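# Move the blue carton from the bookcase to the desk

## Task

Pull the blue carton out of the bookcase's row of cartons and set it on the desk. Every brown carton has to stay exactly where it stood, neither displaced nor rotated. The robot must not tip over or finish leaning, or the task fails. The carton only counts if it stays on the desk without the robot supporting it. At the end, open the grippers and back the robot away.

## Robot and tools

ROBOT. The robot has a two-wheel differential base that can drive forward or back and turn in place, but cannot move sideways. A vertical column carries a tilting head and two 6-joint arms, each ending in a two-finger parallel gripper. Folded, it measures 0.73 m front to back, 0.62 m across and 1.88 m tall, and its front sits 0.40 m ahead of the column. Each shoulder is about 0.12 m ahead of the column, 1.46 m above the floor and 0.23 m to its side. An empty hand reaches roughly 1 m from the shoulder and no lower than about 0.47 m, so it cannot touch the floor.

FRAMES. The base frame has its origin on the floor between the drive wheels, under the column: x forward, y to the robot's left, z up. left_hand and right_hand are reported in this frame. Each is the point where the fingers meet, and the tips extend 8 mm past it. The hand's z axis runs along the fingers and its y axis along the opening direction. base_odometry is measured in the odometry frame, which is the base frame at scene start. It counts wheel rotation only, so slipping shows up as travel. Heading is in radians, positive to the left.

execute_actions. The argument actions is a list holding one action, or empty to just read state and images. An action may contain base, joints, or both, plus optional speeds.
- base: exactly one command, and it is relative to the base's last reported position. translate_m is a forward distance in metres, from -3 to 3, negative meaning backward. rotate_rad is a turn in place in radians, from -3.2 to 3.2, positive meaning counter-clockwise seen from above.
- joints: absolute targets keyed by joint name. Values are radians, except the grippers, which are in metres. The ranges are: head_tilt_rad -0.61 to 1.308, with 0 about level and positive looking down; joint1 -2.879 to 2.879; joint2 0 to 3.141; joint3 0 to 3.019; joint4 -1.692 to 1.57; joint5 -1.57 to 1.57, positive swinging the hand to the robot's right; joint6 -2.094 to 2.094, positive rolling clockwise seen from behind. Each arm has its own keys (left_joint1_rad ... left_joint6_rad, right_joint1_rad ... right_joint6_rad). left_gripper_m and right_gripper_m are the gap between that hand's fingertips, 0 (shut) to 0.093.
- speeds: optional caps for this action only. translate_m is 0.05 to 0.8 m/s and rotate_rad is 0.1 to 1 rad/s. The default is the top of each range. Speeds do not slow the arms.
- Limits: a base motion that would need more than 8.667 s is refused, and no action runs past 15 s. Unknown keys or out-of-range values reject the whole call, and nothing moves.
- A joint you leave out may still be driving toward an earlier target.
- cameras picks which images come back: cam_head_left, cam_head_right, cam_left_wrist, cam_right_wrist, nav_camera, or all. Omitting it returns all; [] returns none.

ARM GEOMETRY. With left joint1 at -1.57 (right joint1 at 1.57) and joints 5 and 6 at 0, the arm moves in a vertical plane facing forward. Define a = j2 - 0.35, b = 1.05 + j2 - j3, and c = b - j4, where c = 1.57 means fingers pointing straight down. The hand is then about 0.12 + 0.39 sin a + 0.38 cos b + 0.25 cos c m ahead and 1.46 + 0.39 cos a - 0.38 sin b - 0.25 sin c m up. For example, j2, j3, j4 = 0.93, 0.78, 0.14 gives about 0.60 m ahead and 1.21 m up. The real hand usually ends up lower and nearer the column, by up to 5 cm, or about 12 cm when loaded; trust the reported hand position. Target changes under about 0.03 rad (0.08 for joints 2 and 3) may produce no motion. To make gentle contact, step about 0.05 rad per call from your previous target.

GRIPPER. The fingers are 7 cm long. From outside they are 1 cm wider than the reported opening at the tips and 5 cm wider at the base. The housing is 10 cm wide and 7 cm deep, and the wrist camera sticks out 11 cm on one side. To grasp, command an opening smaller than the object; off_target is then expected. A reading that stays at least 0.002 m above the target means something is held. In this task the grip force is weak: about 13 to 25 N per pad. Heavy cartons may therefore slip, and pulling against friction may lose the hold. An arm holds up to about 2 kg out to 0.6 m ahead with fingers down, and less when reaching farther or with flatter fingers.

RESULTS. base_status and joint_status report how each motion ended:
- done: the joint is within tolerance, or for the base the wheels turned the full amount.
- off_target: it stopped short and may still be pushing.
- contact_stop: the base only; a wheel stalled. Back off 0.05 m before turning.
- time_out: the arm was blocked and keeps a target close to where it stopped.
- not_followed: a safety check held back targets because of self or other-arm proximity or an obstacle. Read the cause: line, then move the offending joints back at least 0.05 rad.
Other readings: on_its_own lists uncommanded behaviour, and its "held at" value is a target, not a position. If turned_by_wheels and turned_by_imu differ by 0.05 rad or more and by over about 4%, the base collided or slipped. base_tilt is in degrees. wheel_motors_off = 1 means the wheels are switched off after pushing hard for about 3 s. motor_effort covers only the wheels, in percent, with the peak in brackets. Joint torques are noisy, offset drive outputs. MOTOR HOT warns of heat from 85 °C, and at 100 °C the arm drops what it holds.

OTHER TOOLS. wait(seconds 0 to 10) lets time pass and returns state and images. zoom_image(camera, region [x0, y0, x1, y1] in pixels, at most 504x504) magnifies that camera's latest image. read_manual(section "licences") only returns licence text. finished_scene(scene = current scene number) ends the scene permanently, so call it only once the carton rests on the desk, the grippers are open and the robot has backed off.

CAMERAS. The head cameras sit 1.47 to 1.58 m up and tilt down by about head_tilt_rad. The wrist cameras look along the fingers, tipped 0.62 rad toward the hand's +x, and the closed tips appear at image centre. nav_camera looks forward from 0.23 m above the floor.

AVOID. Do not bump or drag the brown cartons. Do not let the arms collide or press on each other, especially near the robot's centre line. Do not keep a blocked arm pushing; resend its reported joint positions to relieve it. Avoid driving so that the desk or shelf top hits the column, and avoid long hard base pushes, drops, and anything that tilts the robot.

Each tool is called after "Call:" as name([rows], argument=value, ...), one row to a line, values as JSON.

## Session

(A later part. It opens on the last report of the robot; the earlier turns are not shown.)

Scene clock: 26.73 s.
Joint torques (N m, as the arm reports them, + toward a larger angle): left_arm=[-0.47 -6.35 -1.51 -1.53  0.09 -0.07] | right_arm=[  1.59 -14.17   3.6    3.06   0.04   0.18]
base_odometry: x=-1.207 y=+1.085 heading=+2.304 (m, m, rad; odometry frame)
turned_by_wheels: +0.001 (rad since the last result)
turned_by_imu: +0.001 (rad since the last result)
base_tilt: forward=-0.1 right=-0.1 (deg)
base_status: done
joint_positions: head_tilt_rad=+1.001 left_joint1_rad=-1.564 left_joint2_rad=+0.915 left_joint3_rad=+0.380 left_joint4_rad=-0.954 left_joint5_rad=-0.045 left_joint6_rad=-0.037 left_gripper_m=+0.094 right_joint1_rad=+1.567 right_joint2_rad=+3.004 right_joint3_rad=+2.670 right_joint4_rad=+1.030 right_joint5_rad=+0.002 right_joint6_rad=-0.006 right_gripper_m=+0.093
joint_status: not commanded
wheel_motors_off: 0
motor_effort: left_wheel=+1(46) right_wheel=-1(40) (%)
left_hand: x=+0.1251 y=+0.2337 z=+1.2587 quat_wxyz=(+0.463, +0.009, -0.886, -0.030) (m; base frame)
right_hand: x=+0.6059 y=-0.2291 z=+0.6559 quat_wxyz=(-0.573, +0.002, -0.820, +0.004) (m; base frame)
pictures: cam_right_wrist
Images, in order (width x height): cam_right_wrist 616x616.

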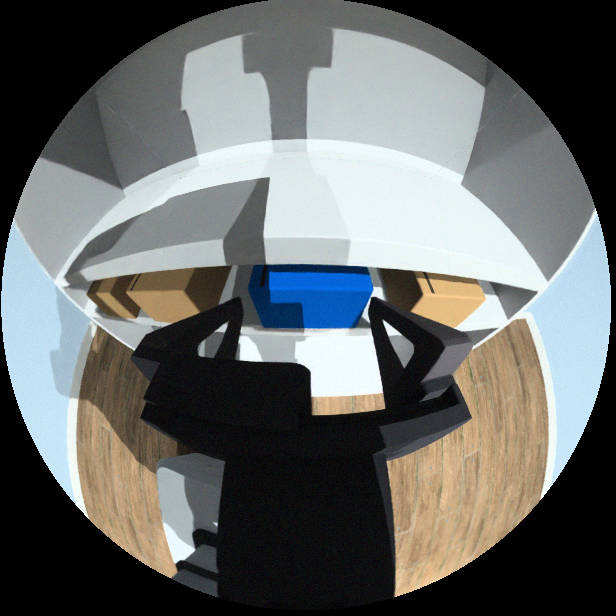

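Call:
execute_actions([
  {"base":{"rotate_rad":-0.006},"speeds":{"rotate_rad":0.1}},
], cameras=[])

Call:
execute_actions([
  {"base":{"translate_m":0.025},"speeds":{"translate_m":0.05}},
], cameras=["cam_right_wrist"])

Scene clock: 27.50 s.
Joint torques (N m, as the arm reports them, + toward a larger angle): left_arm=[-0.5  -6.35 -1.56 -1.61  0.1  -0.07] | right_arm=[  1.16 -15.02   3.93   3.07   0.04   0.18]
base_odometry: x=-1.207 y=+1.085 heading=+2.300 (m, m, rad; odometry frame)
turned_by_wheels: -0.004 (rad since the last result)
turned_by_imu: -0.005 (rad since the last result)
base_tilt: forward=-0.3 right=+0.0 (deg)
base_status: done
joint_positions: head_tilt_rad=+1.001 left_joint1_rad=-1.564 left_joint2_rad=+0.915 left_joint3_rad=+0.380 left_joint4_rad=-0.954 left_joint5_rad=-0.045 left_joint6_rad=-0.037 left_gripper_m=+0.094 right_joint1_rad=+1.567 right_joint2_rad=+3.004 right_joint3_rad=+2.670 right_joint4_rad=+1.030 right_joint5_rad=+0.002 right_joint6_rad=-0.006 right_gripper_m=+0.093
joint_status: not commanded
wheel_motors_off: 0
motor_effort: left_wheel=+2(41) right_wheel=+0(29) (%)
left_hand: x=+0.1251 y=+0.2337 z=+1.2587 quat_wxyz=(+0.463, +0.009, -0.886, -0.030) (m; base frame)
right_hand: x=+0.6059 y=-0.2291 z=+0.6559 quat_wxyz=(-0.573, +0.002, -0.820, +0.004) (m; base frame)
pictures: none
No camera images: the call's "cameras" was empty. Leave "cameras" out to get every camera's image.

Scene clock: 28.70 s.
Joint torques (N m, as the arm reports them, + toward a larger angle): left_arm=[-0.47 -6.37 -1.46 -1.59  0.09 -0.07] | right_arm=[  1.72 -13.65   3.75   3.05   0.05   0.17]
base_odometry: x=-1.223 y=+1.104 heading=+2.300 (m, m, rad; odometry frame)
turned_by_wheels: +0.000 (rad since the last result)
turned_by_imu: +0.000 (rad since the last result)
base_tilt: forward=-0.1 right=+0.1 (deg)
base_status: done
joint_positions: head_tilt_rad=+1.001 left_joint1_rad=-1.564 left_joint2_rad=+0.915 left_joint3_rad=+0.380 left_joint4_rad=-0.954 left_joint5_rad=-0.045 left_joint6_rad=-0.037 left_gripper_m=+0.094 right_joint1_rad=+1.567 right_joint2_rad=+3.001 right_joint3_rad=+2.670 right_joint4_rad=+1.030 right_joint5_rad=+0.002 right_joint6_rad=-0.006 right_gripper_m=+0.093
joint_status: not commanded
wheel_motors_off: 0
motor_effort: left_wheel=+0(43) right_wheel=+0(24) (%)
left_hand: x=+0.1251 y=+0.2337 z=+1.2587 quat_wxyz=(+0.463, +0.009, -0.886, -0.030) (m; base frame)
right_hand: x=+0.6083 y=-0.2291 z=+0.6574 quat_wxyz=(-0.574, +0.002, -0.819, +0.004) (m; base frame)
pictures: cam_right_wrist
Images, in order (width x height): cam_right_wrist 616x616.

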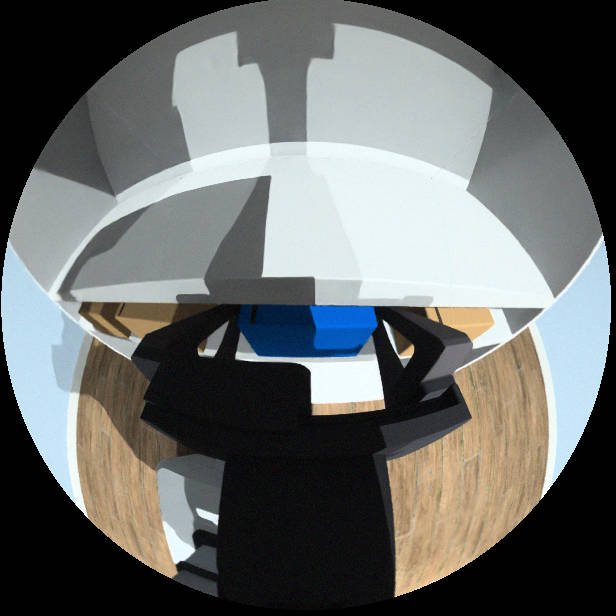

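Tips appear at the slot, straddling. Advance more.

Call:
execute_actions([
  {"base":{"translate_m":0.03},"speeds":{"translate_m":0.05}},
], cameras=["cam_right_wrist","cam_head_right"])

Scene clock: 30.10 s.
Joint torques (N m, as the arm reports them, + toward a larger angle): left_arm=[-0.47 -6.1  -1.57 -1.51  0.09 -0.07] | right_arm=[  1.58 -14.78   3.5    3.02   0.04   0.03]
base_odometry: x=-1.243 y=+1.126 heading=+2.300 (m, m, rad; odometry frame)
turned_by_wheels: +0.000 (rad since the last result)
turned_by_imu: +0.000 (rad since the last result)
base_tilt: forward=+0.0 right=+0.1 (deg)
base_status: done
joint_positions: head_tilt_rad=+1.001 left_joint1_rad=-1.564 left_joint2_rad=+0.915 left_joint3_rad=+0.381 left_joint4_rad=-0.954 left_joint5_rad=-0.045 left_joint6_rad=-0.037 left_gripper_m=+0.094 right_joint1_rad=+1.567 right_joint2_rad=+3.019 right_joint3_rad=+2.670 right_joint4_rad=+1.030 right_joint5_rad=+0.002 right_joint6_rad=+0.008 right_gripper_m=+0.093
joint_status: not commanded
wheel_motors_off: 0
motor_effort: left_wheel=+0(41) right_wheel=+0(30) (%)
left_hand: x=+0.1255 y=+0.2337 z=+1.2586 quat_wxyz=(+0.463, +0.009, -0.886, -0.030) (m; base frame)
right_hand: x=+0.5933 y=-0.2291 z=+0.6485 quat_wxyz=(-0.567, -0.004, -0.824, +0.000) (m; base frame)
pictures: cam_head_right, cam_right_wrist
Images, in order (width x height): cam_head_right 672x504, cam_right_wrist 616x616.

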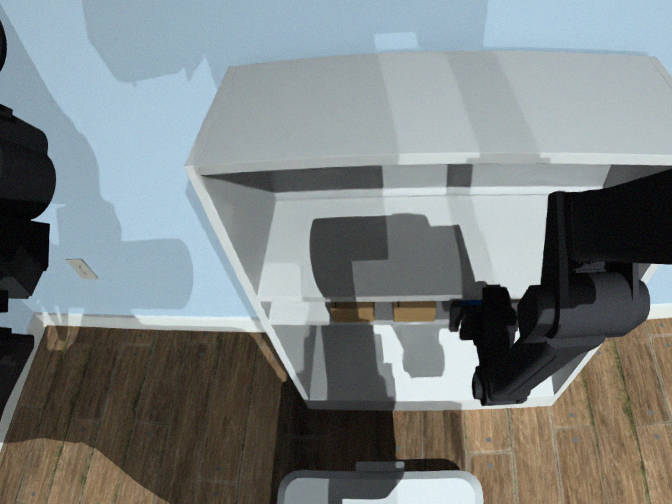

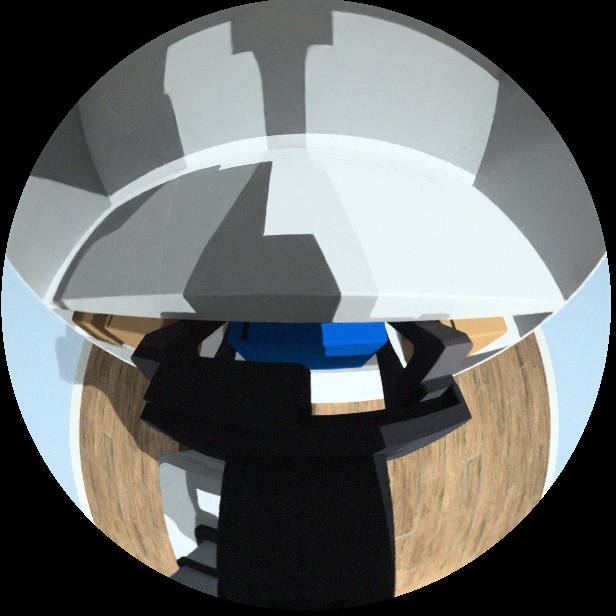

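Call:
execute_actions([
  {"base":{"translate_m":-0.012},"speeds":{"translate_m":0.05},"joints":{"right_gripper_m":0.06}},
], cameras=["cam_right_wrist"])

Call:
execute_actions([
  {"base":{"translate_m":-0.06},"speeds":{"translate_m":0.05}},
], cameras=["cam_right_wrist","cam_head_right"])

Scene clock: 31.07 s.
Joint torques (N m, as the arm reports them, + toward a larger angle): left_arm=[-0.49 -6.37 -1.34 -1.57  0.09 -0.07] | right_arm=[  1.75 -14.14   3.45   3.01   0.05   0.03]
base_odometry: x=-1.235 y=+1.117 heading=+2.300 (m, m, rad; odometry frame)
turned_by_wheels: +0.000 (rad since the last result)
turned_by_imu: +0.000 (rad since the last result)
base_tilt: forward=-0.2 right=+0.0 (deg)
base_status: done
joint_positions: head_tilt_rad=+1.001 left_joint1_rad=-1.564 left_joint2_rad=+0.915 left_joint3_rad=+0.379 left_joint4_rad=-0.954 left_joint5_rad=-0.045 left_joint6_rad=-0.037 left_gripper_m=+0.094 right_joint1_rad=+1.568 right_joint2_rad=+3.014 right_joint3_rad=+2.670 right_joint4_rad=+1.030 right_joint5_rad=+0.002 right_joint6_rad=+0.009 right_gripper_m=+0.085
joint_status: right_gripper_m off_target (ended at +0.085, target +0.060)
wheel_motors_off: 0
motor_effort: left_wheel=+0(38) right_wheel=+0(27) (%)
left_hand: x=+0.1245 y=+0.2337 z=+1.2590 quat_wxyz=(+0.464, +0.009, -0.885, -0.030) (m; base frame)
right_hand: x=+0.5973 y=-0.2287 z=+0.6508 quat_wxyz=(-0.569, -0.004, -0.823, +0.000) (m; base frame)
pictures: cam_right_wrist
Images, in order (width x height): cam_right_wrist 616x616.

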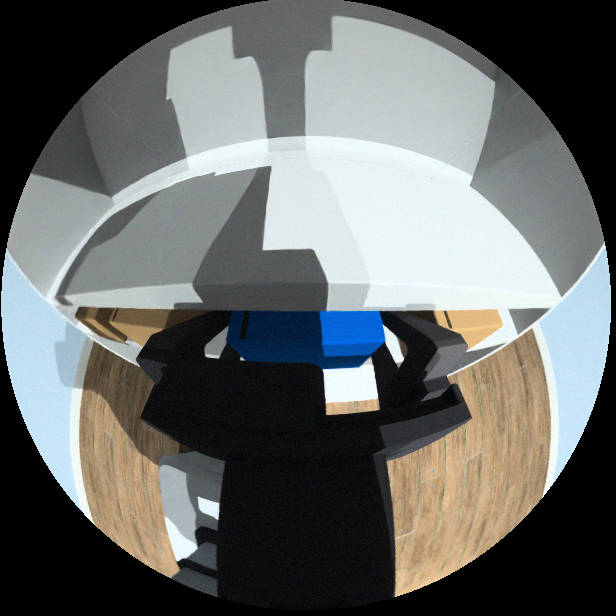

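Scene clock: 32.97 s.
Joint torques (N m, as the arm reports them, + toward a larger angle): left_arm=[-0.45 -6.44 -1.5  -1.52  0.09 -0.07] | right_arm=[  1.47 -14.42   3.57   3.04   0.05   0.03]
base_odometry: x=-1.195 y=+1.072 heading=+2.300 (m, m, rad; odometry frame)
turned_by_wheels: +0.000 (rad since the last result)
turned_by_imu: -0.001 (rad since the last result)
base_tilt: forward=-0.3 right=+0.0 (deg)
base_status: done
joint_positions: head_tilt_rad=+1.001 left_joint1_rad=-1.564 left_joint2_rad=+0.915 left_joint3_rad=+0.380 left_joint4_rad=-0.954 left_joint5_rad=-0.045 left_joint6_rad=-0.037 left_gripper_m=+0.094 right_joint1_rad=+1.568 right_joint2_rad=+3.011 right_joint3_rad=+2.670 right_joint4_rad=+1.030 right_joint5_rad=+0.002 right_joint6_rad=+0.009 right_gripper_m=+0.085
joint_status: not commanded
wheel_motors_off: 0
motor_effort: left_wheel=+0(40) right_wheel=+0(30) (%)
left_hand: x=+0.1247 y=+0.2337 z=+1.2589 quat_wxyz=(+0.464, +0.009, -0.885, -0.030) (m; base frame)
right_hand: x=+0.6004 y=-0.2287 z=+0.6526 quat_wxyz=(-0.570, -0.004, -0.822, +0.000) (m; base frame)
pictures: cam_head_right, cam_right_wrist
Images, in order (width x height): cam_head_right 672x504, cam_right_wrist 616x616.

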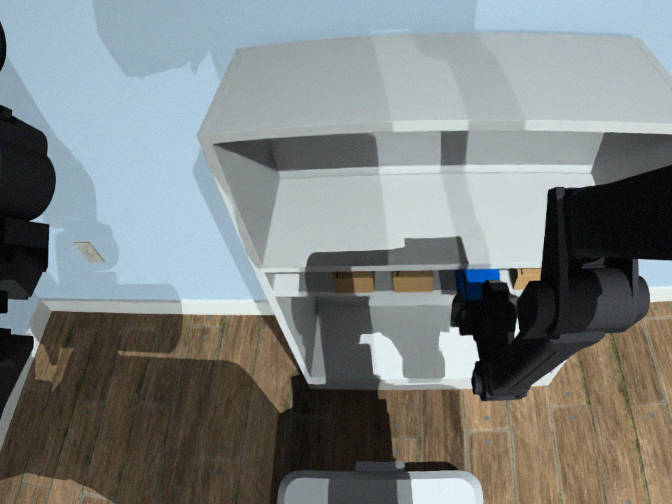

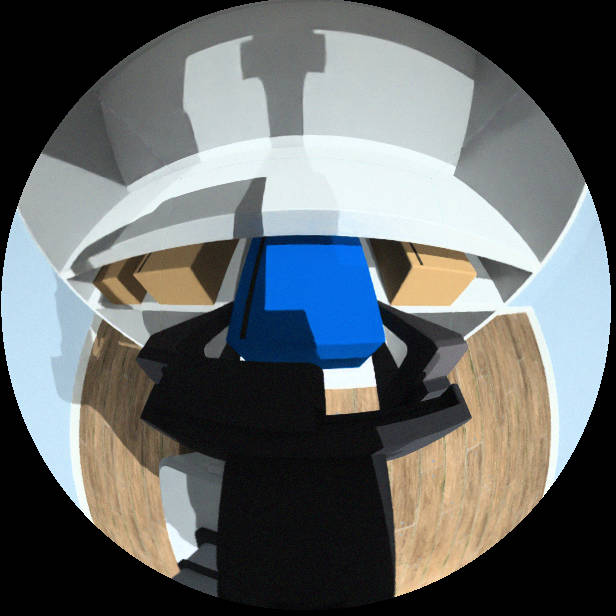

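Call:
execute_actions([
  {"base":{"translate_m":-0.03},"speeds":{"translate_m":0.05}},
], cameras=[])

Call:
execute_actions([
  {"joints":{"right_gripper_m":0.093,"right_joint2_rad":3.0,"right_joint4_rad":0.98}},
], cameras=[])

Call:
execute_actions([
  {"base":{"translate_m":0.04},"speeds":{"translate_m":0.05}},
], cameras=["cam_right_wrist","cam_head_right"])

Scene clock: 34.57 s.
Joint torques (N m, as the arm reports them, + toward a larger angle): left_arm=[-0.47 -6.66 -1.35 -1.54  0.09 -0.07] | right_arm=[  1.55 -14.1    3.63   3.13   0.04   0.02]
base_odometry: x=-1.175 y=+1.050 heading=+2.300 (m, m, rad; odometry frame)
turned_by_wheels: +0.000 (rad since the last result)
turned_by_imu: -0.001 (rad since the last result)
base_tilt: forward=-0.1 right=+0.0 (deg)
base_status: done
joint_positions: head_tilt_rad=+1.001 left_joint1_rad=-1.564 left_joint2_rad=+0.915 left_joint3_rad=+0.380 left_joint4_rad=-0.954 left_joint5_rad=-0.045 left_joint6_rad=-0.037 left_gripper_m=+0.094 right_joint1_rad=+1.568 right_joint2_rad=+3.008 right_joint3_rad=+2.670 right_joint4_rad=+1.030 right_joint5_rad=+0.002 right_joint6_rad=+0.009 right_gripper_m=+0.085
joint_status: not commanded
wheel_motors_off: 0
motor_effort: left_wheel=-2(40) right_wheel=+0(28) (%)
left_hand: x=+0.1247 y=+0.2337 z=+1.2589 quat_wxyz=(+0.464, +0.009, -0.885, -0.030) (m; base frame)
right_hand: x=+0.6022 y=-0.2287 z=+0.6537 quat_wxyz=(-0.571, -0.004, -0.821, +0.000) (m; base frame)
pictures: none
No camera images: the call's "cameras" was empty. Leave "cameras" out to get every camera's image.

Scene clock: 35.17 s.
Joint torques (N m, as the arm reports them, + toward a larger angle): left_arm=[-0.46 -6.34 -1.42 -1.58  0.09 -0.07] | right_arm=[  1.6  -14.3    3.62   1.72   0.05   0.03]
base_odometry: x=-1.175 y=+1.050 heading=+2.300 (m, m, rad; odometry frame)
turned_by_wheels: +0.000 (rad since the last result)
turned_by_imu: +0.000 (rad since the last result)
base_tilt: forward=-0.1 right=-0.1 (deg)
base_status: not commanded
joint_positions: head_tilt_rad=+1.001 left_joint1_rad=-1.564 left_joint2_rad=+0.915 left_joint3_rad=+0.380 left_joint4_rad=-0.954 left_joint5_rad=-0.045 left_joint6_rad=-0.037 left_gripper_m=+0.094 right_joint1_rad=+1.568 right_joint2_rad=+3.008 right_joint3_rad=+2.670 right_joint4_rad=+0.991 right_joint5_rad=+0.002 right_joint6_rad=+0.009 right_gripper_m=+0.093
joint_status: all done
wheel_motors_off: 0
motor_effort: left_wheel=+0(1) right_wheel=+0(0) (%)
left_hand: x=+0.1247 y=+0.2337 z=+1.2589 quat_wxyz=(+0.464, +0.009, -0.885, -0.030) (m; base frame)
right_hand: x=+0.5989 y=-0.2287 z=+0.6448 quat_wxyz=(-0.555, -0.004, -0.832, +0.000) (m; base frame)
pictures: none
No camera images: the call's "cameras" was empty. Leave "cameras" out to get every camera's image.

Scene clock: 36.73 s.
Joint torques (N m, as the arm reports them, + toward a larger angle): left_arm=[-0.49 -6.02 -1.56 -1.65  0.09 -0.07] | right_arm=[  1.37 -13.69   3.7    1.72   0.04   0.02]
base_odometry: x=-1.202 y=+1.080 heading=+2.300 (m, m, rad; odometry frame)
turned_by_wheels: +0.000 (rad since the last result)
turned_by_imu: +0.000 (rad since the last result)
base_tilt: forward=-0.3 right=+0.0 (deg)
base_status: done
joint_positions: head_tilt_rad=+1.001 left_joint1_rad=-1.564 left_joint2_rad=+0.915 left_joint3_rad=+0.381 left_joint4_rad=-0.954 left_joint5_rad=-0.045 left_joint6_rad=-0.037 left_gripper_m=+0.094 right_joint1_rad=+1.568 right_joint2_rad=+3.005 right_joint3_rad=+2.670 right_joint4_rad=+0.991 right_joint5_rad=+0.002 right_joint6_rad=+0.009 right_gripper_m=+0.093
joint_status: not commanded
wheel_motors_off: 0
motor_effort: left_wheel=+0(39) right_wheel=+0(30) (%)
left_hand: x=+0.1253 y=+0.2337 z=+1.2587 quat_wxyz=(+0.463, +0.009, -0.886, -0.030) (m; base frame)
right_hand: x=+0.6014 y=-0.2287 z=+0.6463 quat_wxyz=(-0.556, -0.004, -0.831, +0.000) (m; base frame)
pictures: cam_head_right, cam_right_wrist
Images, in order (width x height): cam_head_right 672x504, cam_right_wrist 616x616.

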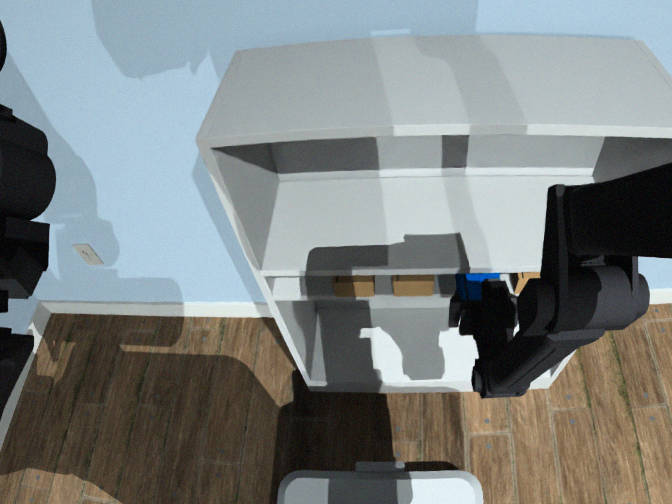

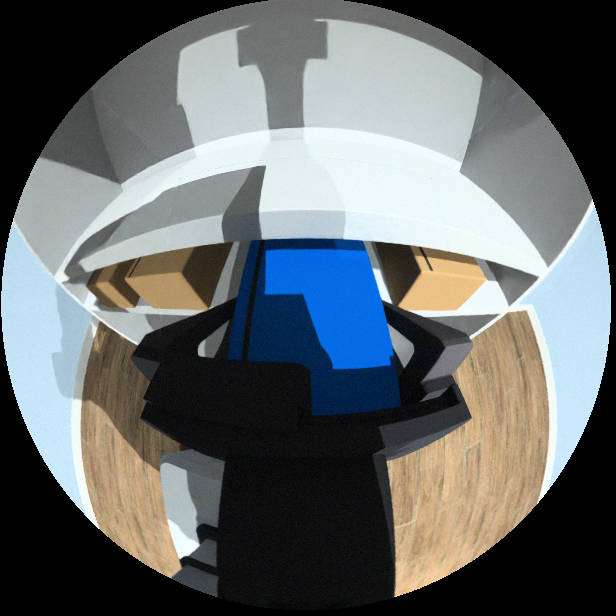

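Deep grip now. Close and pull.

Call:
execute_actions([
  {"joints":{"right_gripper_m":0.05}},
], cameras=[])

Call:
execute_actions([
  {"base":{"translate_m":-0.08},"speeds":{"translate_m":0.05}},
], cameras=["cam_right_wrist","cam_head_right"])

Scene clock: 37.43 s.
Joint torques (N m, as the arm reports them, + toward a larger angle): left_arm=[-0.47 -6.35 -1.52 -1.59  0.1  -0.07] | right_arm=[  1.44 -14.05   3.63   1.69   0.06   0.03]
base_odometry: x=-1.202 y=+1.080 heading=+2.300 (m, m, rad; odometry frame)
turned_by_wheels: +0.000 (rad since the last result)
turned_by_imu: +0.000 (rad since the last result)
base_tilt: forward=-0.2 right=-0.2 (deg)
base_status: not commanded
joint_positions: head_tilt_rad=+1.001 left_joint1_rad=-1.564 left_joint2_rad=+0.915 left_joint3_rad=+0.381 left_joint4_rad=-0.954 left_joint5_rad=-0.045 left_joint6_rad=-0.037 left_gripper_m=+0.094 right_joint1_rad=+1.568 right_joint2_rad=+3.005 right_joint3_rad=+2.670 right_joint4_rad=+0.991 right_joint5_rad=+0.002 right_joint6_rad=+0.008 right_gripper_m=+0.085
joint_status: right_gripper_m off_target (ended at +0.085, target +0.050)
wheel_motors_off: 0
motor_effort: left_wheel=-1(1) right_wheel=+0(0) (%)
left_hand: x=+0.1253 y=+0.2337 z=+1.2587 quat_wxyz=(+0.463, +0.009, -0.886, -0.030) (m; base frame)
right_hand: x=+0.6014 y=-0.2286 z=+0.6463 quat_wxyz=(-0.556, -0.004, -0.831, +0.000) (m; base frame)
pictures: none
No camera images: the call's "cameras" was empty. Leave "cameras" out to get every camera's image.

Scene clock: 39.73 s.
Joint torques (N m, as the arm reports them, + toward a larger angle): left_arm=[-0.49 -6.39 -1.44 -1.59  0.09 -0.07] | right_arm=[  1.53 -14.09   3.59   1.73   0.06   0.03]
base_odometry: x=-1.149 y=+1.020 heading=+2.299 (m, m, rad; odometry frame)
turned_by_wheels: +0.000 (rad since the last result)
turned_by_imu: -0.001 (rad since the last result)
base_tilt: forward=-0.2 right=-0.1 (deg)
base_status: done
joint_positions: head_tilt_rad=+1.001 left_joint1_rad=-1.564 left_joint2_rad=+0.915 left_joint3_rad=+0.380 left_joint4_rad=-0.954 left_joint5_rad=-0.045 left_joint6_rad=-0.037 left_gripper_m=+0.094 right_joint1_rad=+1.568 right_joint2_rad=+3.004 right_joint3_rad=+2.670 right_joint4_rad=+0.990 right_joint5_rad=+0.002 right_joint6_rad=+0.008 right_gripper_m=+0.085
joint_status: not commanded
wheel_motors_off: 0
motor_effort: left_wheel=+0(39) right_wheel=+0(29) (%)
left_hand: x=+0.1247 y=+0.2337 z=+1.2589 quat_wxyz=(+0.464, +0.009, -0.885, -0.030) (m; base frame)
right_hand: x=+0.6023 y=-0.2286 z=+0.6467 quat_wxyz=(-0.556, -0.004, -0.831, +0.000) (m; base frame)
pictures: cam_head_right, cam_right_wrist
Images, in order (width x height): cam_head_right 672x504, cam_right_wrist 616x616.

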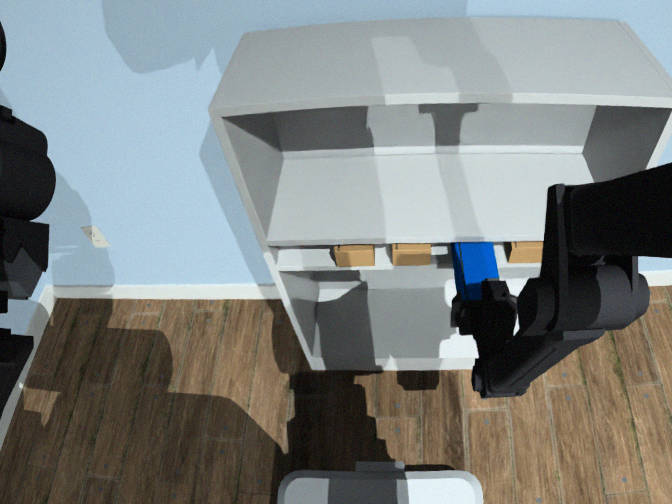

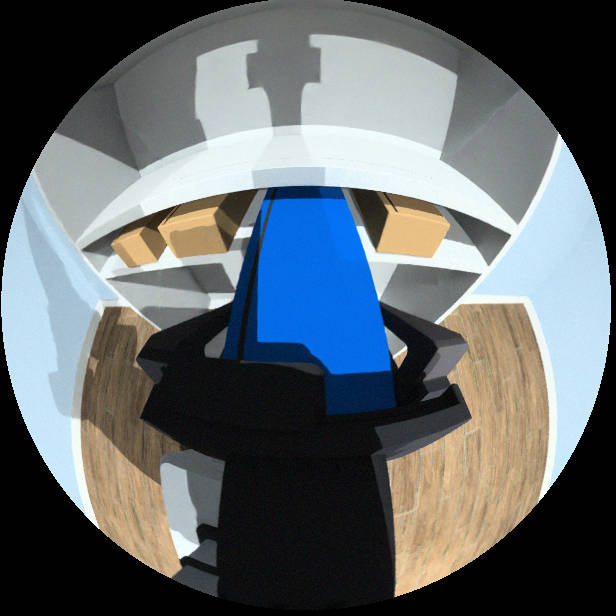

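Call:
execute_actions([
  {"base":{"translate_m":0.025},"speeds":{"translate_m":0.05}},
], cameras=[])

Call:
execute_actions([
  {"joints":{"right_gripper_m":0.093}},
], cameras=[])

Call:
execute_actions([
  {"base":{"translate_m":-0.1},"speeds":{"translate_m":0.1}},
], cameras=["cam_right_wrist","cam_head_right","nav_camera"])

Scene clock: 41.33 s.
Joint torques (N m, as the arm reports them, + toward a larger angle): left_arm=[-0.47 -6.39 -1.55 -1.54  0.09 -0.07] | right_arm=[  1.44 -13.69   3.7    1.77   0.07   0.03]
base_odometry: x=-1.165 y=+1.039 heading=+2.299 (m, m, rad; odometry frame)
turned_by_wheels: +0.000 (rad since the last result)
turned_by_imu: +0.000 (rad since the last result)
base_tilt: forward=-0.1 right=+0.0 (deg)
base_status: done
joint_positions: head_tilt_rad=+1.001 left_joint1_rad=-1.564 left_joint2_rad=+0.915 left_joint3_rad=+0.380 left_joint4_rad=-0.954 left_joint5_rad=-0.045 left_joint6_rad=-0.037 left_gripper_m=+0.094 right_joint1_rad=+1.568 right_joint2_rad=+3.002 right_joint3_rad=+2.670 right_joint4_rad=+0.990 right_joint5_rad=+0.002 right_joint6_rad=+0.008 right_gripper_m=+0.085
joint_status: not commanded
wheel_motors_off: 0
motor_effort: left_wheel=+0(39) right_wheel=+0(29) (%)
left_hand: x=+0.1251 y=+0.2337 z=+1.2587 quat_wxyz=(+0.463, +0.009, -0.886, -0.030) (m; base frame)
right_hand: x=+0.6041 y=-0.2286 z=+0.6477 quat_wxyz=(-0.557, -0.004, -0.830, +0.000) (m; base frame)
pictures: none
No camera images: the call's "cameras" was empty. Leave "cameras" out to get every camera's image.

Scene clock: 41.90 s.
Joint torques (N m, as the arm reports them, + toward a larger angle): left_arm=[-0.49 -6.33 -1.5  -1.59  0.09 -0.07] | right_arm=[  1.51 -13.88   3.58   1.77   0.06   0.03]
base_odometry: x=-1.165 y=+1.039 heading=+2.299 (m, m, rad; odometry frame)
turned_by_wheels: +0.000 (rad since the last result)
turned_by_imu: +0.000 (rad since the last result)
base_tilt: forward=-0.2 right=+0.0 (deg)
base_status: not commanded
joint_positions: head_tilt_rad=+1.001 left_joint1_rad=-1.564 left_joint2_rad=+0.915 left_joint3_rad=+0.380 left_joint4_rad=-0.954 left_joint5_rad=-0.045 left_joint6_rad=-0.037 left_gripper_m=+0.094 right_joint1_rad=+1.568 right_joint2_rad=+3.002 right_joint3_rad=+2.670 right_joint4_rad=+0.990 right_joint5_rad=+0.002 right_joint6_rad=+0.008 right_gripper_m=+0.093
joint_status: all done
wheel_motors_off: 0
motor_effort: left_wheel=-1(1) right_wheel=+0(0) (%)
left_hand: x=+0.1251 y=+0.2337 z=+1.2587 quat_wxyz=(+0.463, +0.009, -0.886, -0.030) (m; base frame)
right_hand: x=+0.6041 y=-0.2286 z=+0.6477 quat_wxyz=(-0.557, -0.004, -0.830, +0.000) (m; base frame)
pictures: none
No camera images: the call's "cameras" was empty. Leave "cameras" out to get every camera's image.

Scene clock: 43.70 s.
Joint torques (N m, as the arm reports them, + toward a larger angle): left_arm=[-0.48 -6.3  -1.41 -1.57  0.1  -0.07] | right_arm=[  1.15 -13.67   3.6    1.82   0.06   0.02]
base_odometry: x=-1.099 y=+0.964 heading=+2.300 (m, m, rad; odometry frame)
turned_by_wheels: +0.000 (rad since the last result)
turned_by_imu: -0.001 (rad since the last result)
base_tilt: forward=-0.3 right=-0.3 (deg)
base_status: done
joint_positions: head_tilt_rad=+1.001 left_joint1_rad=-1.564 left_joint2_rad=+0.915 left_joint3_rad=+0.379 left_joint4_rad=-0.954 left_joint5_rad=-0.045 left_joint6_rad=-0.037 left_gripper_m=+0.094 right_joint1_rad=+1.568 right_joint2_rad=+3.001 right_joint3_rad=+2.670 right_joint4_rad=+0.990 right_joint5_rad=+0.002 right_joint6_rad=+0.008 right_gripper_m=+0.093
joint_status: not commanded
wheel_motors_off: 0
motor_effort: left_wheel=+2(39) right_wheel=+0(30) (%)
left_hand: x=+0.1245 y=+0.2337 z=+1.2590 quat_wxyz=(+0.464, +0.009, -0.885, -0.030) (m; base frame)
right_hand: x=+0.6047 y=-0.2286 z=+0.6480 quat_wxyz=(-0.557, -0.004, -0.830, +0.000) (m; base frame)
pictures: cam_head_right, cam_right_wrist, nav_camera
Images, in order (width x height): cam_head_right 672x504, cam_right_wrist 616x616, nav_camera 672x504.

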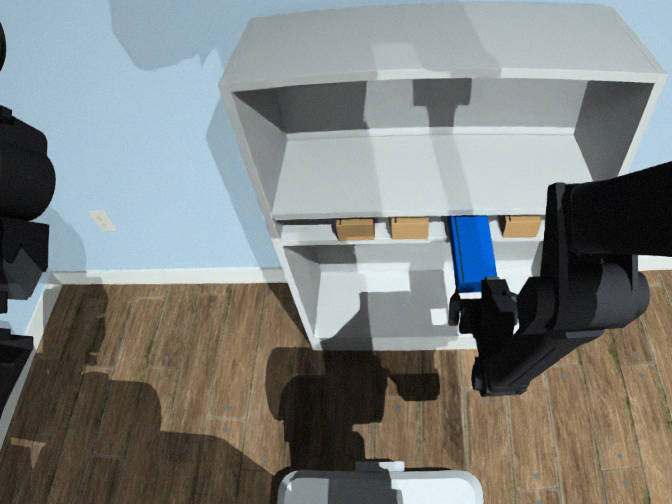

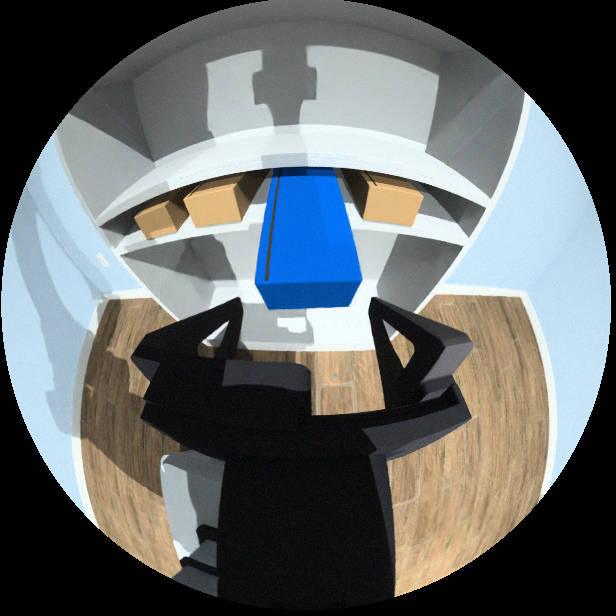

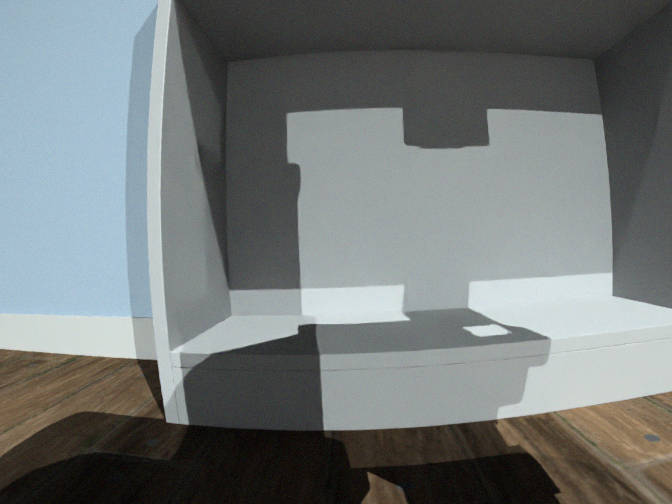

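Call:
execute_actions([
  {"base":{"translate_m":-0.15},"speeds":{"translate_m":0.3}},
], cameras=[])

Call:
execute_actions([
  {"joints":{"right_joint2_rad":2.35,"right_joint3_rad":2.05,"right_joint4_rad":0.35}},
], cameras=["cam_right_wrist","cam_head_right"])

Scene clock: 45.67 s.
Joint torques (N m, as the arm reports them, + toward a larger angle): left_arm=[-0.48 -6.28 -1.26 -1.58  0.09 -0.07] | right_arm=[  1.37 -13.87   3.42   1.79   0.06   0.04]
base_odometry: x=-0.999 y=+0.852 heading=+2.300 (m, m, rad; odometry frame)
turned_by_wheels: +0.001 (rad since the last result)
turned_by_imu: +0.000 (rad since the last result)
base_tilt: forward=-0.3 right=-0.1 (deg)
base_status: done
joint_positions: head_tilt_rad=+1.002 left_joint1_rad=-1.564 left_joint2_rad=+0.914 left_joint3_rad=+0.376 left_joint4_rad=-0.954 left_joint5_rad=-0.045 left_joint6_rad=-0.037 left_gripper_m=+0.094 right_joint1_rad=+1.568 right_joint2_rad=+3.003 right_joint3_rad=+2.670 right_joint4_rad=+0.990 right_joint5_rad=+0.002 right_joint6_rad=+0.008 right_gripper_m=+0.093
joint_status: not commanded
wheel_motors_off: 0
motor_effort: left_wheel=+2(58) right_wheel=-1(25) (%)
left_hand: x=+0.1230 y=+0.2336 z=+1.2596 quat_wxyz=(+0.465, +0.009, -0.885, -0.030) (m; base frame)
right_hand: x=+0.6025 y=-0.2283 z=+0.6467 quat_wxyz=(-0.556, -0.004, -0.831, +0.000) (m; base frame)
pictures: none
No camera images: the call's "cameras" was empty. Leave "cameras" out to get every camera's image.

Scene clock: 47.57 s.
Joint torques (N m, as the arm reports them, + toward a larger angle): left_arm=[-0.48 -6.27 -1.16 -1.59  0.09 -0.07] | right_arm=[  1.48 -20.97   2.64   1.     0.06   0.03]
base_odometry: x=-0.999 y=+0.852 heading=+2.300 (m, m, rad; odometry frame)
turned_by_wheels: +0.000 (rad since the last result)
turned_by_imu: -0.001 (rad since the last result)
base_tilt: forward=+0.0 right=-0.1 (deg)
base_status: not commanded
joint_positions: head_tilt_rad=+1.002 left_joint1_rad=-1.564 left_joint2_rad=+0.914 left_joint3_rad=+0.376 left_joint4_rad=-0.954 left_joint5_rad=-0.045 left_joint6_rad=-0.037 left_gripper_m=+0.094 right_joint1_rad=+1.568 right_joint2_rad=+2.348 right_joint3_rad=+2.049 right_joint4_rad=+0.360 right_joint5_rad=+0.002 right_joint6_rad=+0.008 right_gripper_m=+0.093
joint_status: all done
wheel_motors_off: 0
motor_effort: left_wheel=+0(1) right_wheel=-1(1) (%)
left_hand: x=+0.1230 y=+0.2336 z=+1.2596 quat_wxyz=(+0.465, +0.009, -0.885, -0.030) (m; base frame)
right_hand: x=+0.6939 y=-0.2282 z=+0.7177 quat_wxyz=(-0.288, -0.004, -0.958, +0.001) (m; base frame)
pictures: cam_head_right, cam_right_wrist
Images, in order (width x height): cam_head_right 672x504, cam_right_wrist 616x616.

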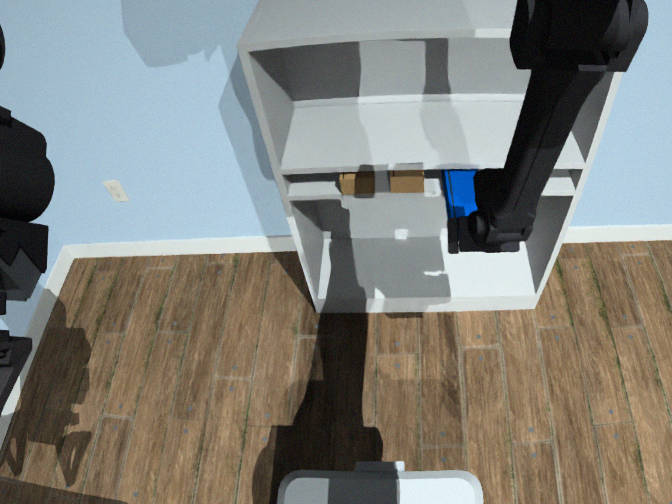

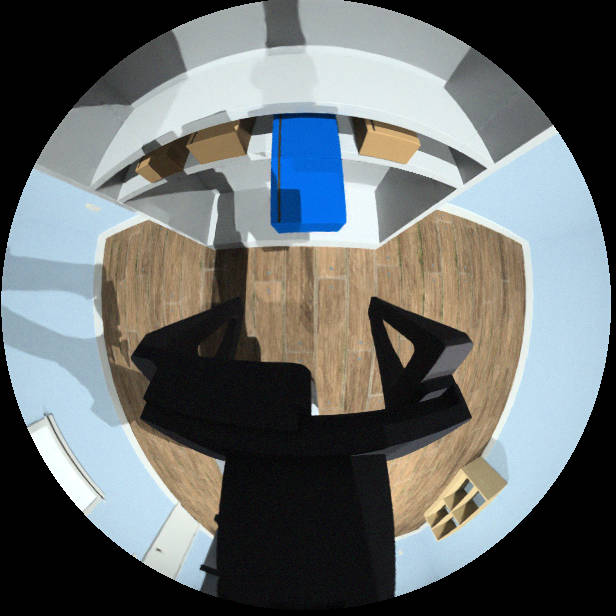

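Call:
execute_actions([
  {"base":{"translate_m":0.19},"speeds":{"translate_m":0.1}},
], cameras=["cam_right_wrist","cam_head_right"])

Scene clock: 50.50 s.
Joint torques (N m, as the arm reports them, + toward a larger angle): left_arm=[-0.48 -6.41 -1.39 -1.5   0.09 -0.07] | right_arm=[  1.35 -19.86   2.47   1.12   0.07   0.03]
base_odometry: x=-1.126 y=+0.994 heading=+2.301 (m, m, rad; odometry frame)
turned_by_wheels: +0.001 (rad since the last result)
turned_by_imu: +0.000 (rad since the last result)
base_tilt: forward=-0.1 right=+0.1 (deg)
base_status: done
joint_positions: head_tilt_rad=+1.002 left_joint1_rad=-1.564 left_joint2_rad=+0.914 left_joint3_rad=+0.380 left_joint4_rad=-0.954 left_joint5_rad=-0.045 left_joint6_rad=-0.037 left_gripper_m=+0.094 right_joint1_rad=+1.568 right_joint2_rad=+2.348 right_joint3_rad=+2.049 right_joint4_rad=+0.360 right_joint5_rad=+0.002 right_joint6_rad=+0.008 right_gripper_m=+0.093
joint_status: not commanded
wheel_motors_off: 0
motor_effort: left_wheel=+0(48) right_wheel=-1(48) (%)
left_hand: x=+0.1252 y=+0.2337 z=+1.2587 quat_wxyz=(+0.463, +0.009, -0.886, -0.030) (m; base frame)
right_hand: x=+0.6942 y=-0.2282 z=+0.7179 quat_wxyz=(-0.288, -0.004, -0.958, +0.001) (m; base frame)
pictures: cam_head_right, cam_right_wrist
Images, in order (width x height): cam_head_right 672x504, cam_right_wrist 616x616.

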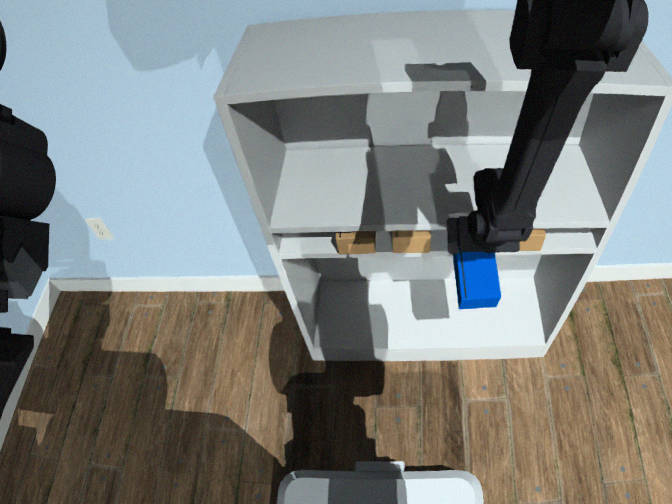

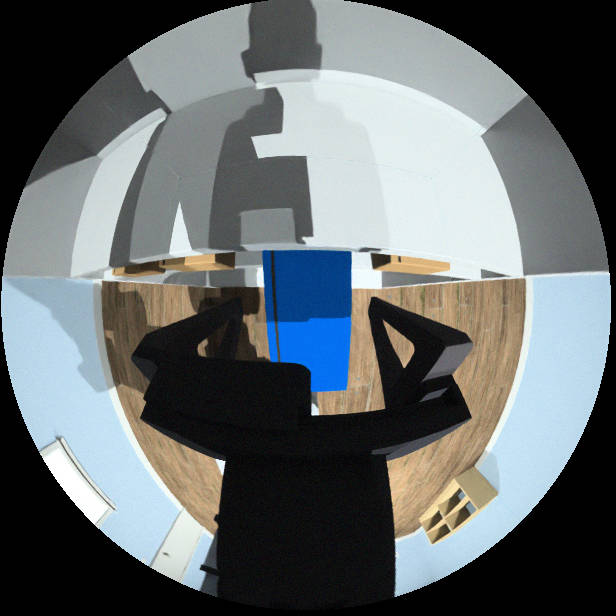

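Call:
execute_actions([
  {"joints":{"right_joint2_rad":2.47,"right_joint3_rad":2.19}},
], cameras=[])

Call:
execute_actions([
  {"joints":{"right_joint2_rad":2.58,"right_joint3_rad":2.32}},
], cameras=["cam_right_wrist","cam_head_right"])

Scene clock: 51.67 s.
Joint torques (N m, as the arm reports them, + toward a larger angle): left_arm=[-0.45 -6.33 -1.5  -1.58  0.09 -0.07] | right_arm=[  1.46 -19.4    3.99   1.23   0.06   0.03]
base_odometry: x=-1.126 y=+0.994 heading=+2.301 (m, m, rad; odometry frame)
turned_by_wheels: +0.000 (rad since the last result)
turned_by_imu: +0.000 (rad since the last result)
base_tilt: forward=-0.2 right=+0.0 (deg)
base_status: not commanded
joint_positions: head_tilt_rad=+1.002 left_joint1_rad=-1.564 left_joint2_rad=+0.914 left_joint3_rad=+0.380 left_joint4_rad=-0.954 left_joint5_rad=-0.045 left_joint6_rad=-0.037 left_gripper_m=+0.094 right_joint1_rad=+1.568 right_joint2_rad=+2.469 right_joint3_rad=+2.174 right_joint4_rad=+0.360 right_joint5_rad=+0.002 right_joint6_rad=+0.008 right_gripper_m=+0.093
joint_status: all done
wheel_motors_off: 0
motor_effort: left_wheel=+2(0) right_wheel=-1(0) (%)
left_hand: x=+0.1252 y=+0.2337 z=+1.2587 quat_wxyz=(+0.463, +0.009, -0.886, -0.030) (m; base frame)
right_hand: x=+0.6749 y=-0.2283 z=+0.6780 quat_wxyz=(-0.291, -0.004, -0.957, +0.001) (m; base frame)
pictures: none
No camera images: the call's "cameras" was empty. Leave "cameras" out to get every camera's image.

Scene clock: 52.53 s.
Joint torques (N m, as the arm reports them, + toward a larger angle): left_arm=[-0.49 -6.33 -1.46 -1.59  0.09 -0.07] | right_arm=[  1.53 -18.8    4.31   1.07   0.06   0.03]
base_odometry: x=-1.126 y=+0.994 heading=+2.301 (m, m, rad; odometry frame)
turned_by_wheels: +0.000 (rad since the last result)
turned_by_imu: +0.000 (rad since the last result)
base_tilt: forward=-0.1 right=+0.0 (deg)
base_status: not commanded
joint_positions: head_tilt_rad=+1.002 left_joint1_rad=-1.564 left_joint2_rad=+0.914 left_joint3_rad=+0.380 left_joint4_rad=-0.954 left_joint5_rad=-0.045 left_joint6_rad=-0.037 left_gripper_m=+0.094 right_joint1_rad=+1.568 right_joint2_rad=+2.574 right_joint3_rad=+2.303 right_joint4_rad=+0.360 right_joint5_rad=+0.002 right_joint6_rad=+0.008 right_gripper_m=+0.093
joint_status: all done
wheel_motors_off: 0
motor_effort: left_wheel=+0(0) right_wheel=-1(0) (%)
left_hand: x=+0.1252 y=+0.2337 z=+1.2587 quat_wxyz=(+0.463, +0.009, -0.886, -0.030) (m; base frame)
right_hand: x=+0.6657 y=-0.2284 z=+0.6503 quat_wxyz=(-0.302, -0.004, -0.953, +0.001) (m; base frame)
pictures: cam_head_right, cam_right_wrist
Images, in order (width x height): cam_head_right 672x504, cam_right_wrist 616x616.

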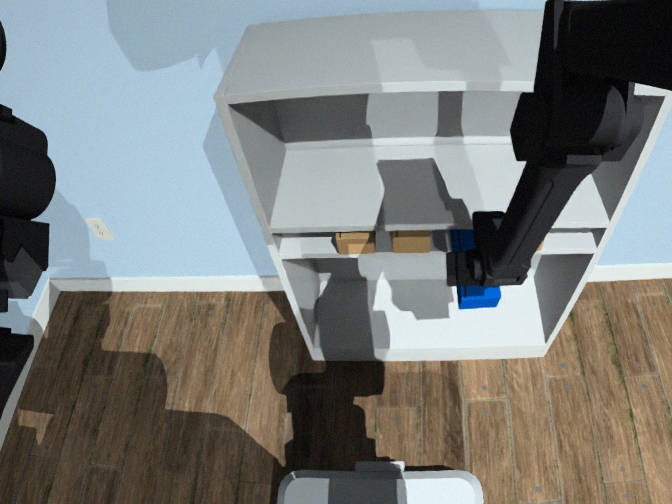

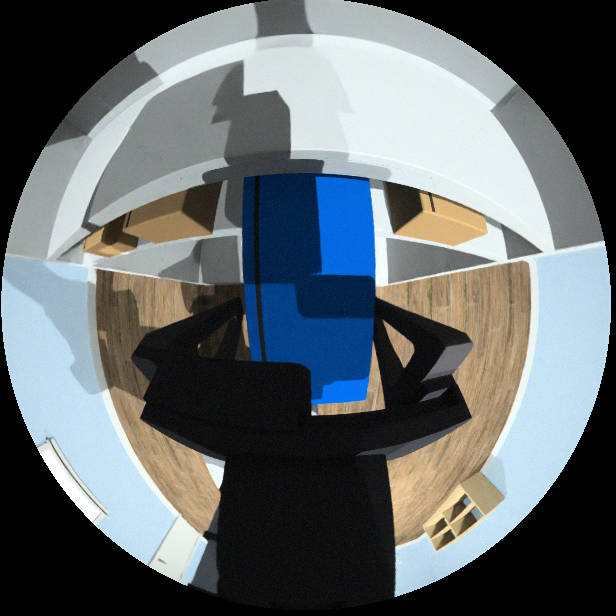

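Call:
execute_actions([
  {"base":{"translate_m":0.055},"speeds":{"translate_m":0.05}},
], cameras=[])

Call:
execute_actions([
  {"joints":{"right_gripper_m":0.05}},
], cameras=["cam_right_wrist"])

Call:
execute_actions([
  {"base":{"translate_m":-0.1},"speeds":{"translate_m":0.05}},
], cameras=["cam_right_wrist","cam_head_right"])

Scene clock: 54.57 s.
Joint torques (N m, as the arm reports them, + toward a larger angle): left_arm=[-0.47 -6.26 -1.6  -1.59  0.1  -0.07] | right_arm=[  1.18 -18.29   3.85   1.3    0.07   0.03]
base_odometry: x=-1.162 y=+1.035 heading=+2.302 (m, m, rad; odometry frame)
turned_by_wheels: +0.001 (rad since the last result)
turned_by_imu: +0.000 (rad since the last result)
base_tilt: forward=-0.2 right=+0.0 (deg)
base_status: done
joint_positions: head_tilt_rad=+1.002 left_joint1_rad=-1.564 left_joint2_rad=+0.914 left_joint3_rad=+0.381 left_joint4_rad=-0.954 left_joint5_rad=-0.045 left_joint6_rad=-0.037 left_gripper_m=+0.094 right_joint1_rad=+1.568 right_joint2_rad=+2.575 right_joint3_rad=+2.306 right_joint4_rad=+0.360 right_joint5_rad=+0.002 right_joint6_rad=+0.008 right_gripper_m=+0.093
joint_status: not commanded
wheel_motors_off: 0
motor_effort: left_wheel=+1(41) right_wheel=-1(31) (%)
left_hand: x=+0.1254 y=+0.2337 z=+1.2587 quat_wxyz=(+0.463, +0.009, -0.886, -0.030) (m; base frame)
right_hand: x=+0.6668 y=-0.2284 z=+0.6506 quat_wxyz=(-0.303, -0.004, -0.953, +0.001) (m; base frame)
pictures: none
No camera images: the call's "cameras" was empty. Leave "cameras" out to get every camera's image.

Scene clock: 55.13 s.
Joint torques (N m, as the arm reports them, + toward a larger angle): left_arm=[-0.45 -6.29 -1.47 -1.58  0.09 -0.07] | right_arm=[  1.45 -19.18   4.1    1.17   0.07   0.04]
base_odometry: x=-1.162 y=+1.035 heading=+2.302 (m, m, rad; odometry frame)
turned_by_wheels: +0.000 (rad since the last result)
turned_by_imu: +0.000 (rad since the last result)
base_tilt: forward=-0.2 right=-0.1 (deg)
base_status: not commanded
joint_positions: head_tilt_rad=+1.002 left_joint1_rad=-1.564 left_joint2_rad=+0.914 left_joint3_rad=+0.381 left_joint4_rad=-0.954 left_joint5_rad=-0.045 left_joint6_rad=-0.037 left_gripper_m=+0.094 right_joint1_rad=+1.568 right_joint2_rad=+2.575 right_joint3_rad=+2.306 right_joint4_rad=+0.360 right_joint5_rad=+0.002 right_joint6_rad=+0.008 right_gripper_m=+0.085
joint_status: right_gripper_m off_target (ended at +0.085, target +0.050)
wheel_motors_off: 0
motor_effort: left_wheel=+0(0) right_wheel=+0(0) (%)
left_hand: x=+0.1254 y=+0.2337 z=+1.2587 quat_wxyz=(+0.463, +0.009, -0.886, -0.030) (m; base frame)
right_hand: x=+0.6668 y=-0.2284 z=+0.6506 quat_wxyz=(-0.303, -0.004, -0.953, +0.001) (m; base frame)
pictures: cam_right_wrist
Images, in order (width x height): cam_right_wrist 616x616.

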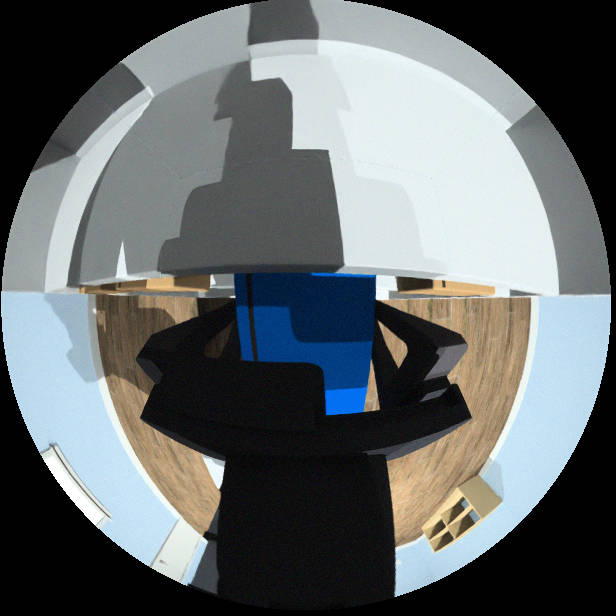

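Scene clock: 57.90 s.
Joint torques (N m, as the arm reports them, + toward a larger angle): left_arm=[-0.52 -6.33 -1.44 -1.57  0.09 -0.07] | right_arm=[  1.45 -18.53   3.9    1.24   0.07   0.03]
base_odometry: x=-1.096 y=+0.960 heading=+2.300 (m, m, rad; odometry frame)
turned_by_wheels: -0.001 (rad since the last result)
turned_by_imu: -0.002 (rad since the last result)
base_tilt: forward=-0.1 right=+0.0 (deg)
base_status: done
joint_positions: head_tilt_rad=+1.002 left_joint1_rad=-1.564 left_joint2_rad=+0.914 left_joint3_rad=+0.380 left_joint4_rad=-0.954 left_joint5_rad=-0.045 left_joint6_rad=-0.037 left_gripper_m=+0.094 right_joint1_rad=+1.568 right_joint2_rad=+2.578 right_joint3_rad=+2.307 right_joint4_rad=+0.360 right_joint5_rad=+0.002 right_joint6_rad=+0.008 right_gripper_m=+0.085
joint_status: not commanded
wheel_motors_off: 0
motor_effort: left_wheel=+0(37) right_wheel=+1(37) (%)
left_hand: x=+0.1248 y=+0.2337 z=+1.2589 quat_wxyz=(+0.463, +0.009, -0.886, -0.030) (m; base frame)
right_hand: x=+0.6647 y=-0.2284 z=+0.6491 quat_wxyz=(-0.302, -0.004, -0.953, +0.001) (m; base frame)
pictures: cam_head_right, cam_right_wrist
Images, in order (width x height): cam_head_right 672x504, cam_right_wrist 616x616.

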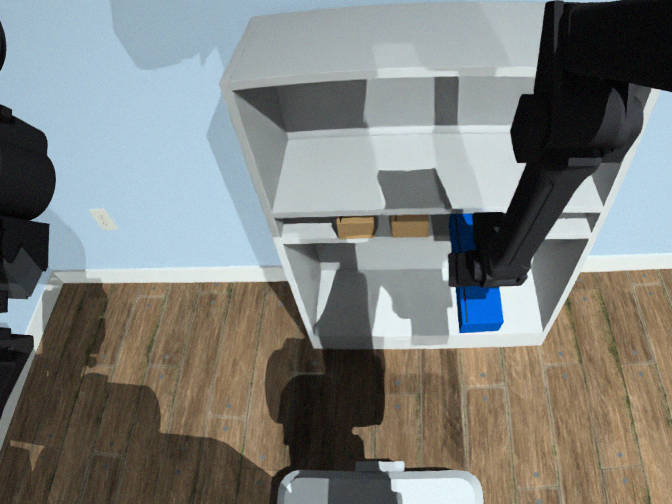

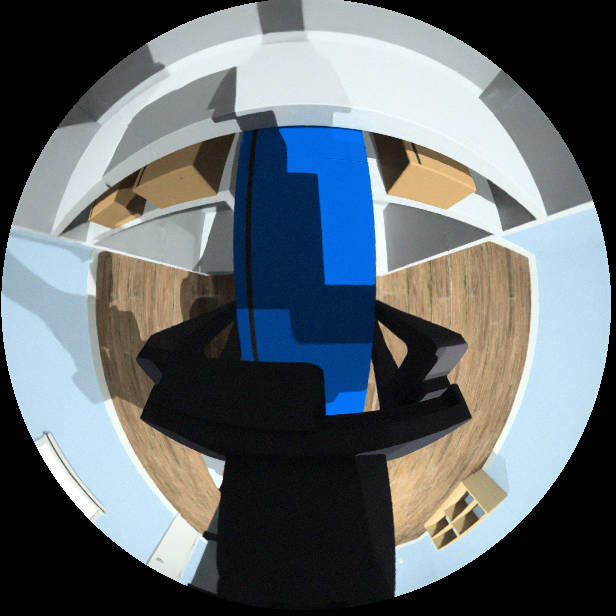

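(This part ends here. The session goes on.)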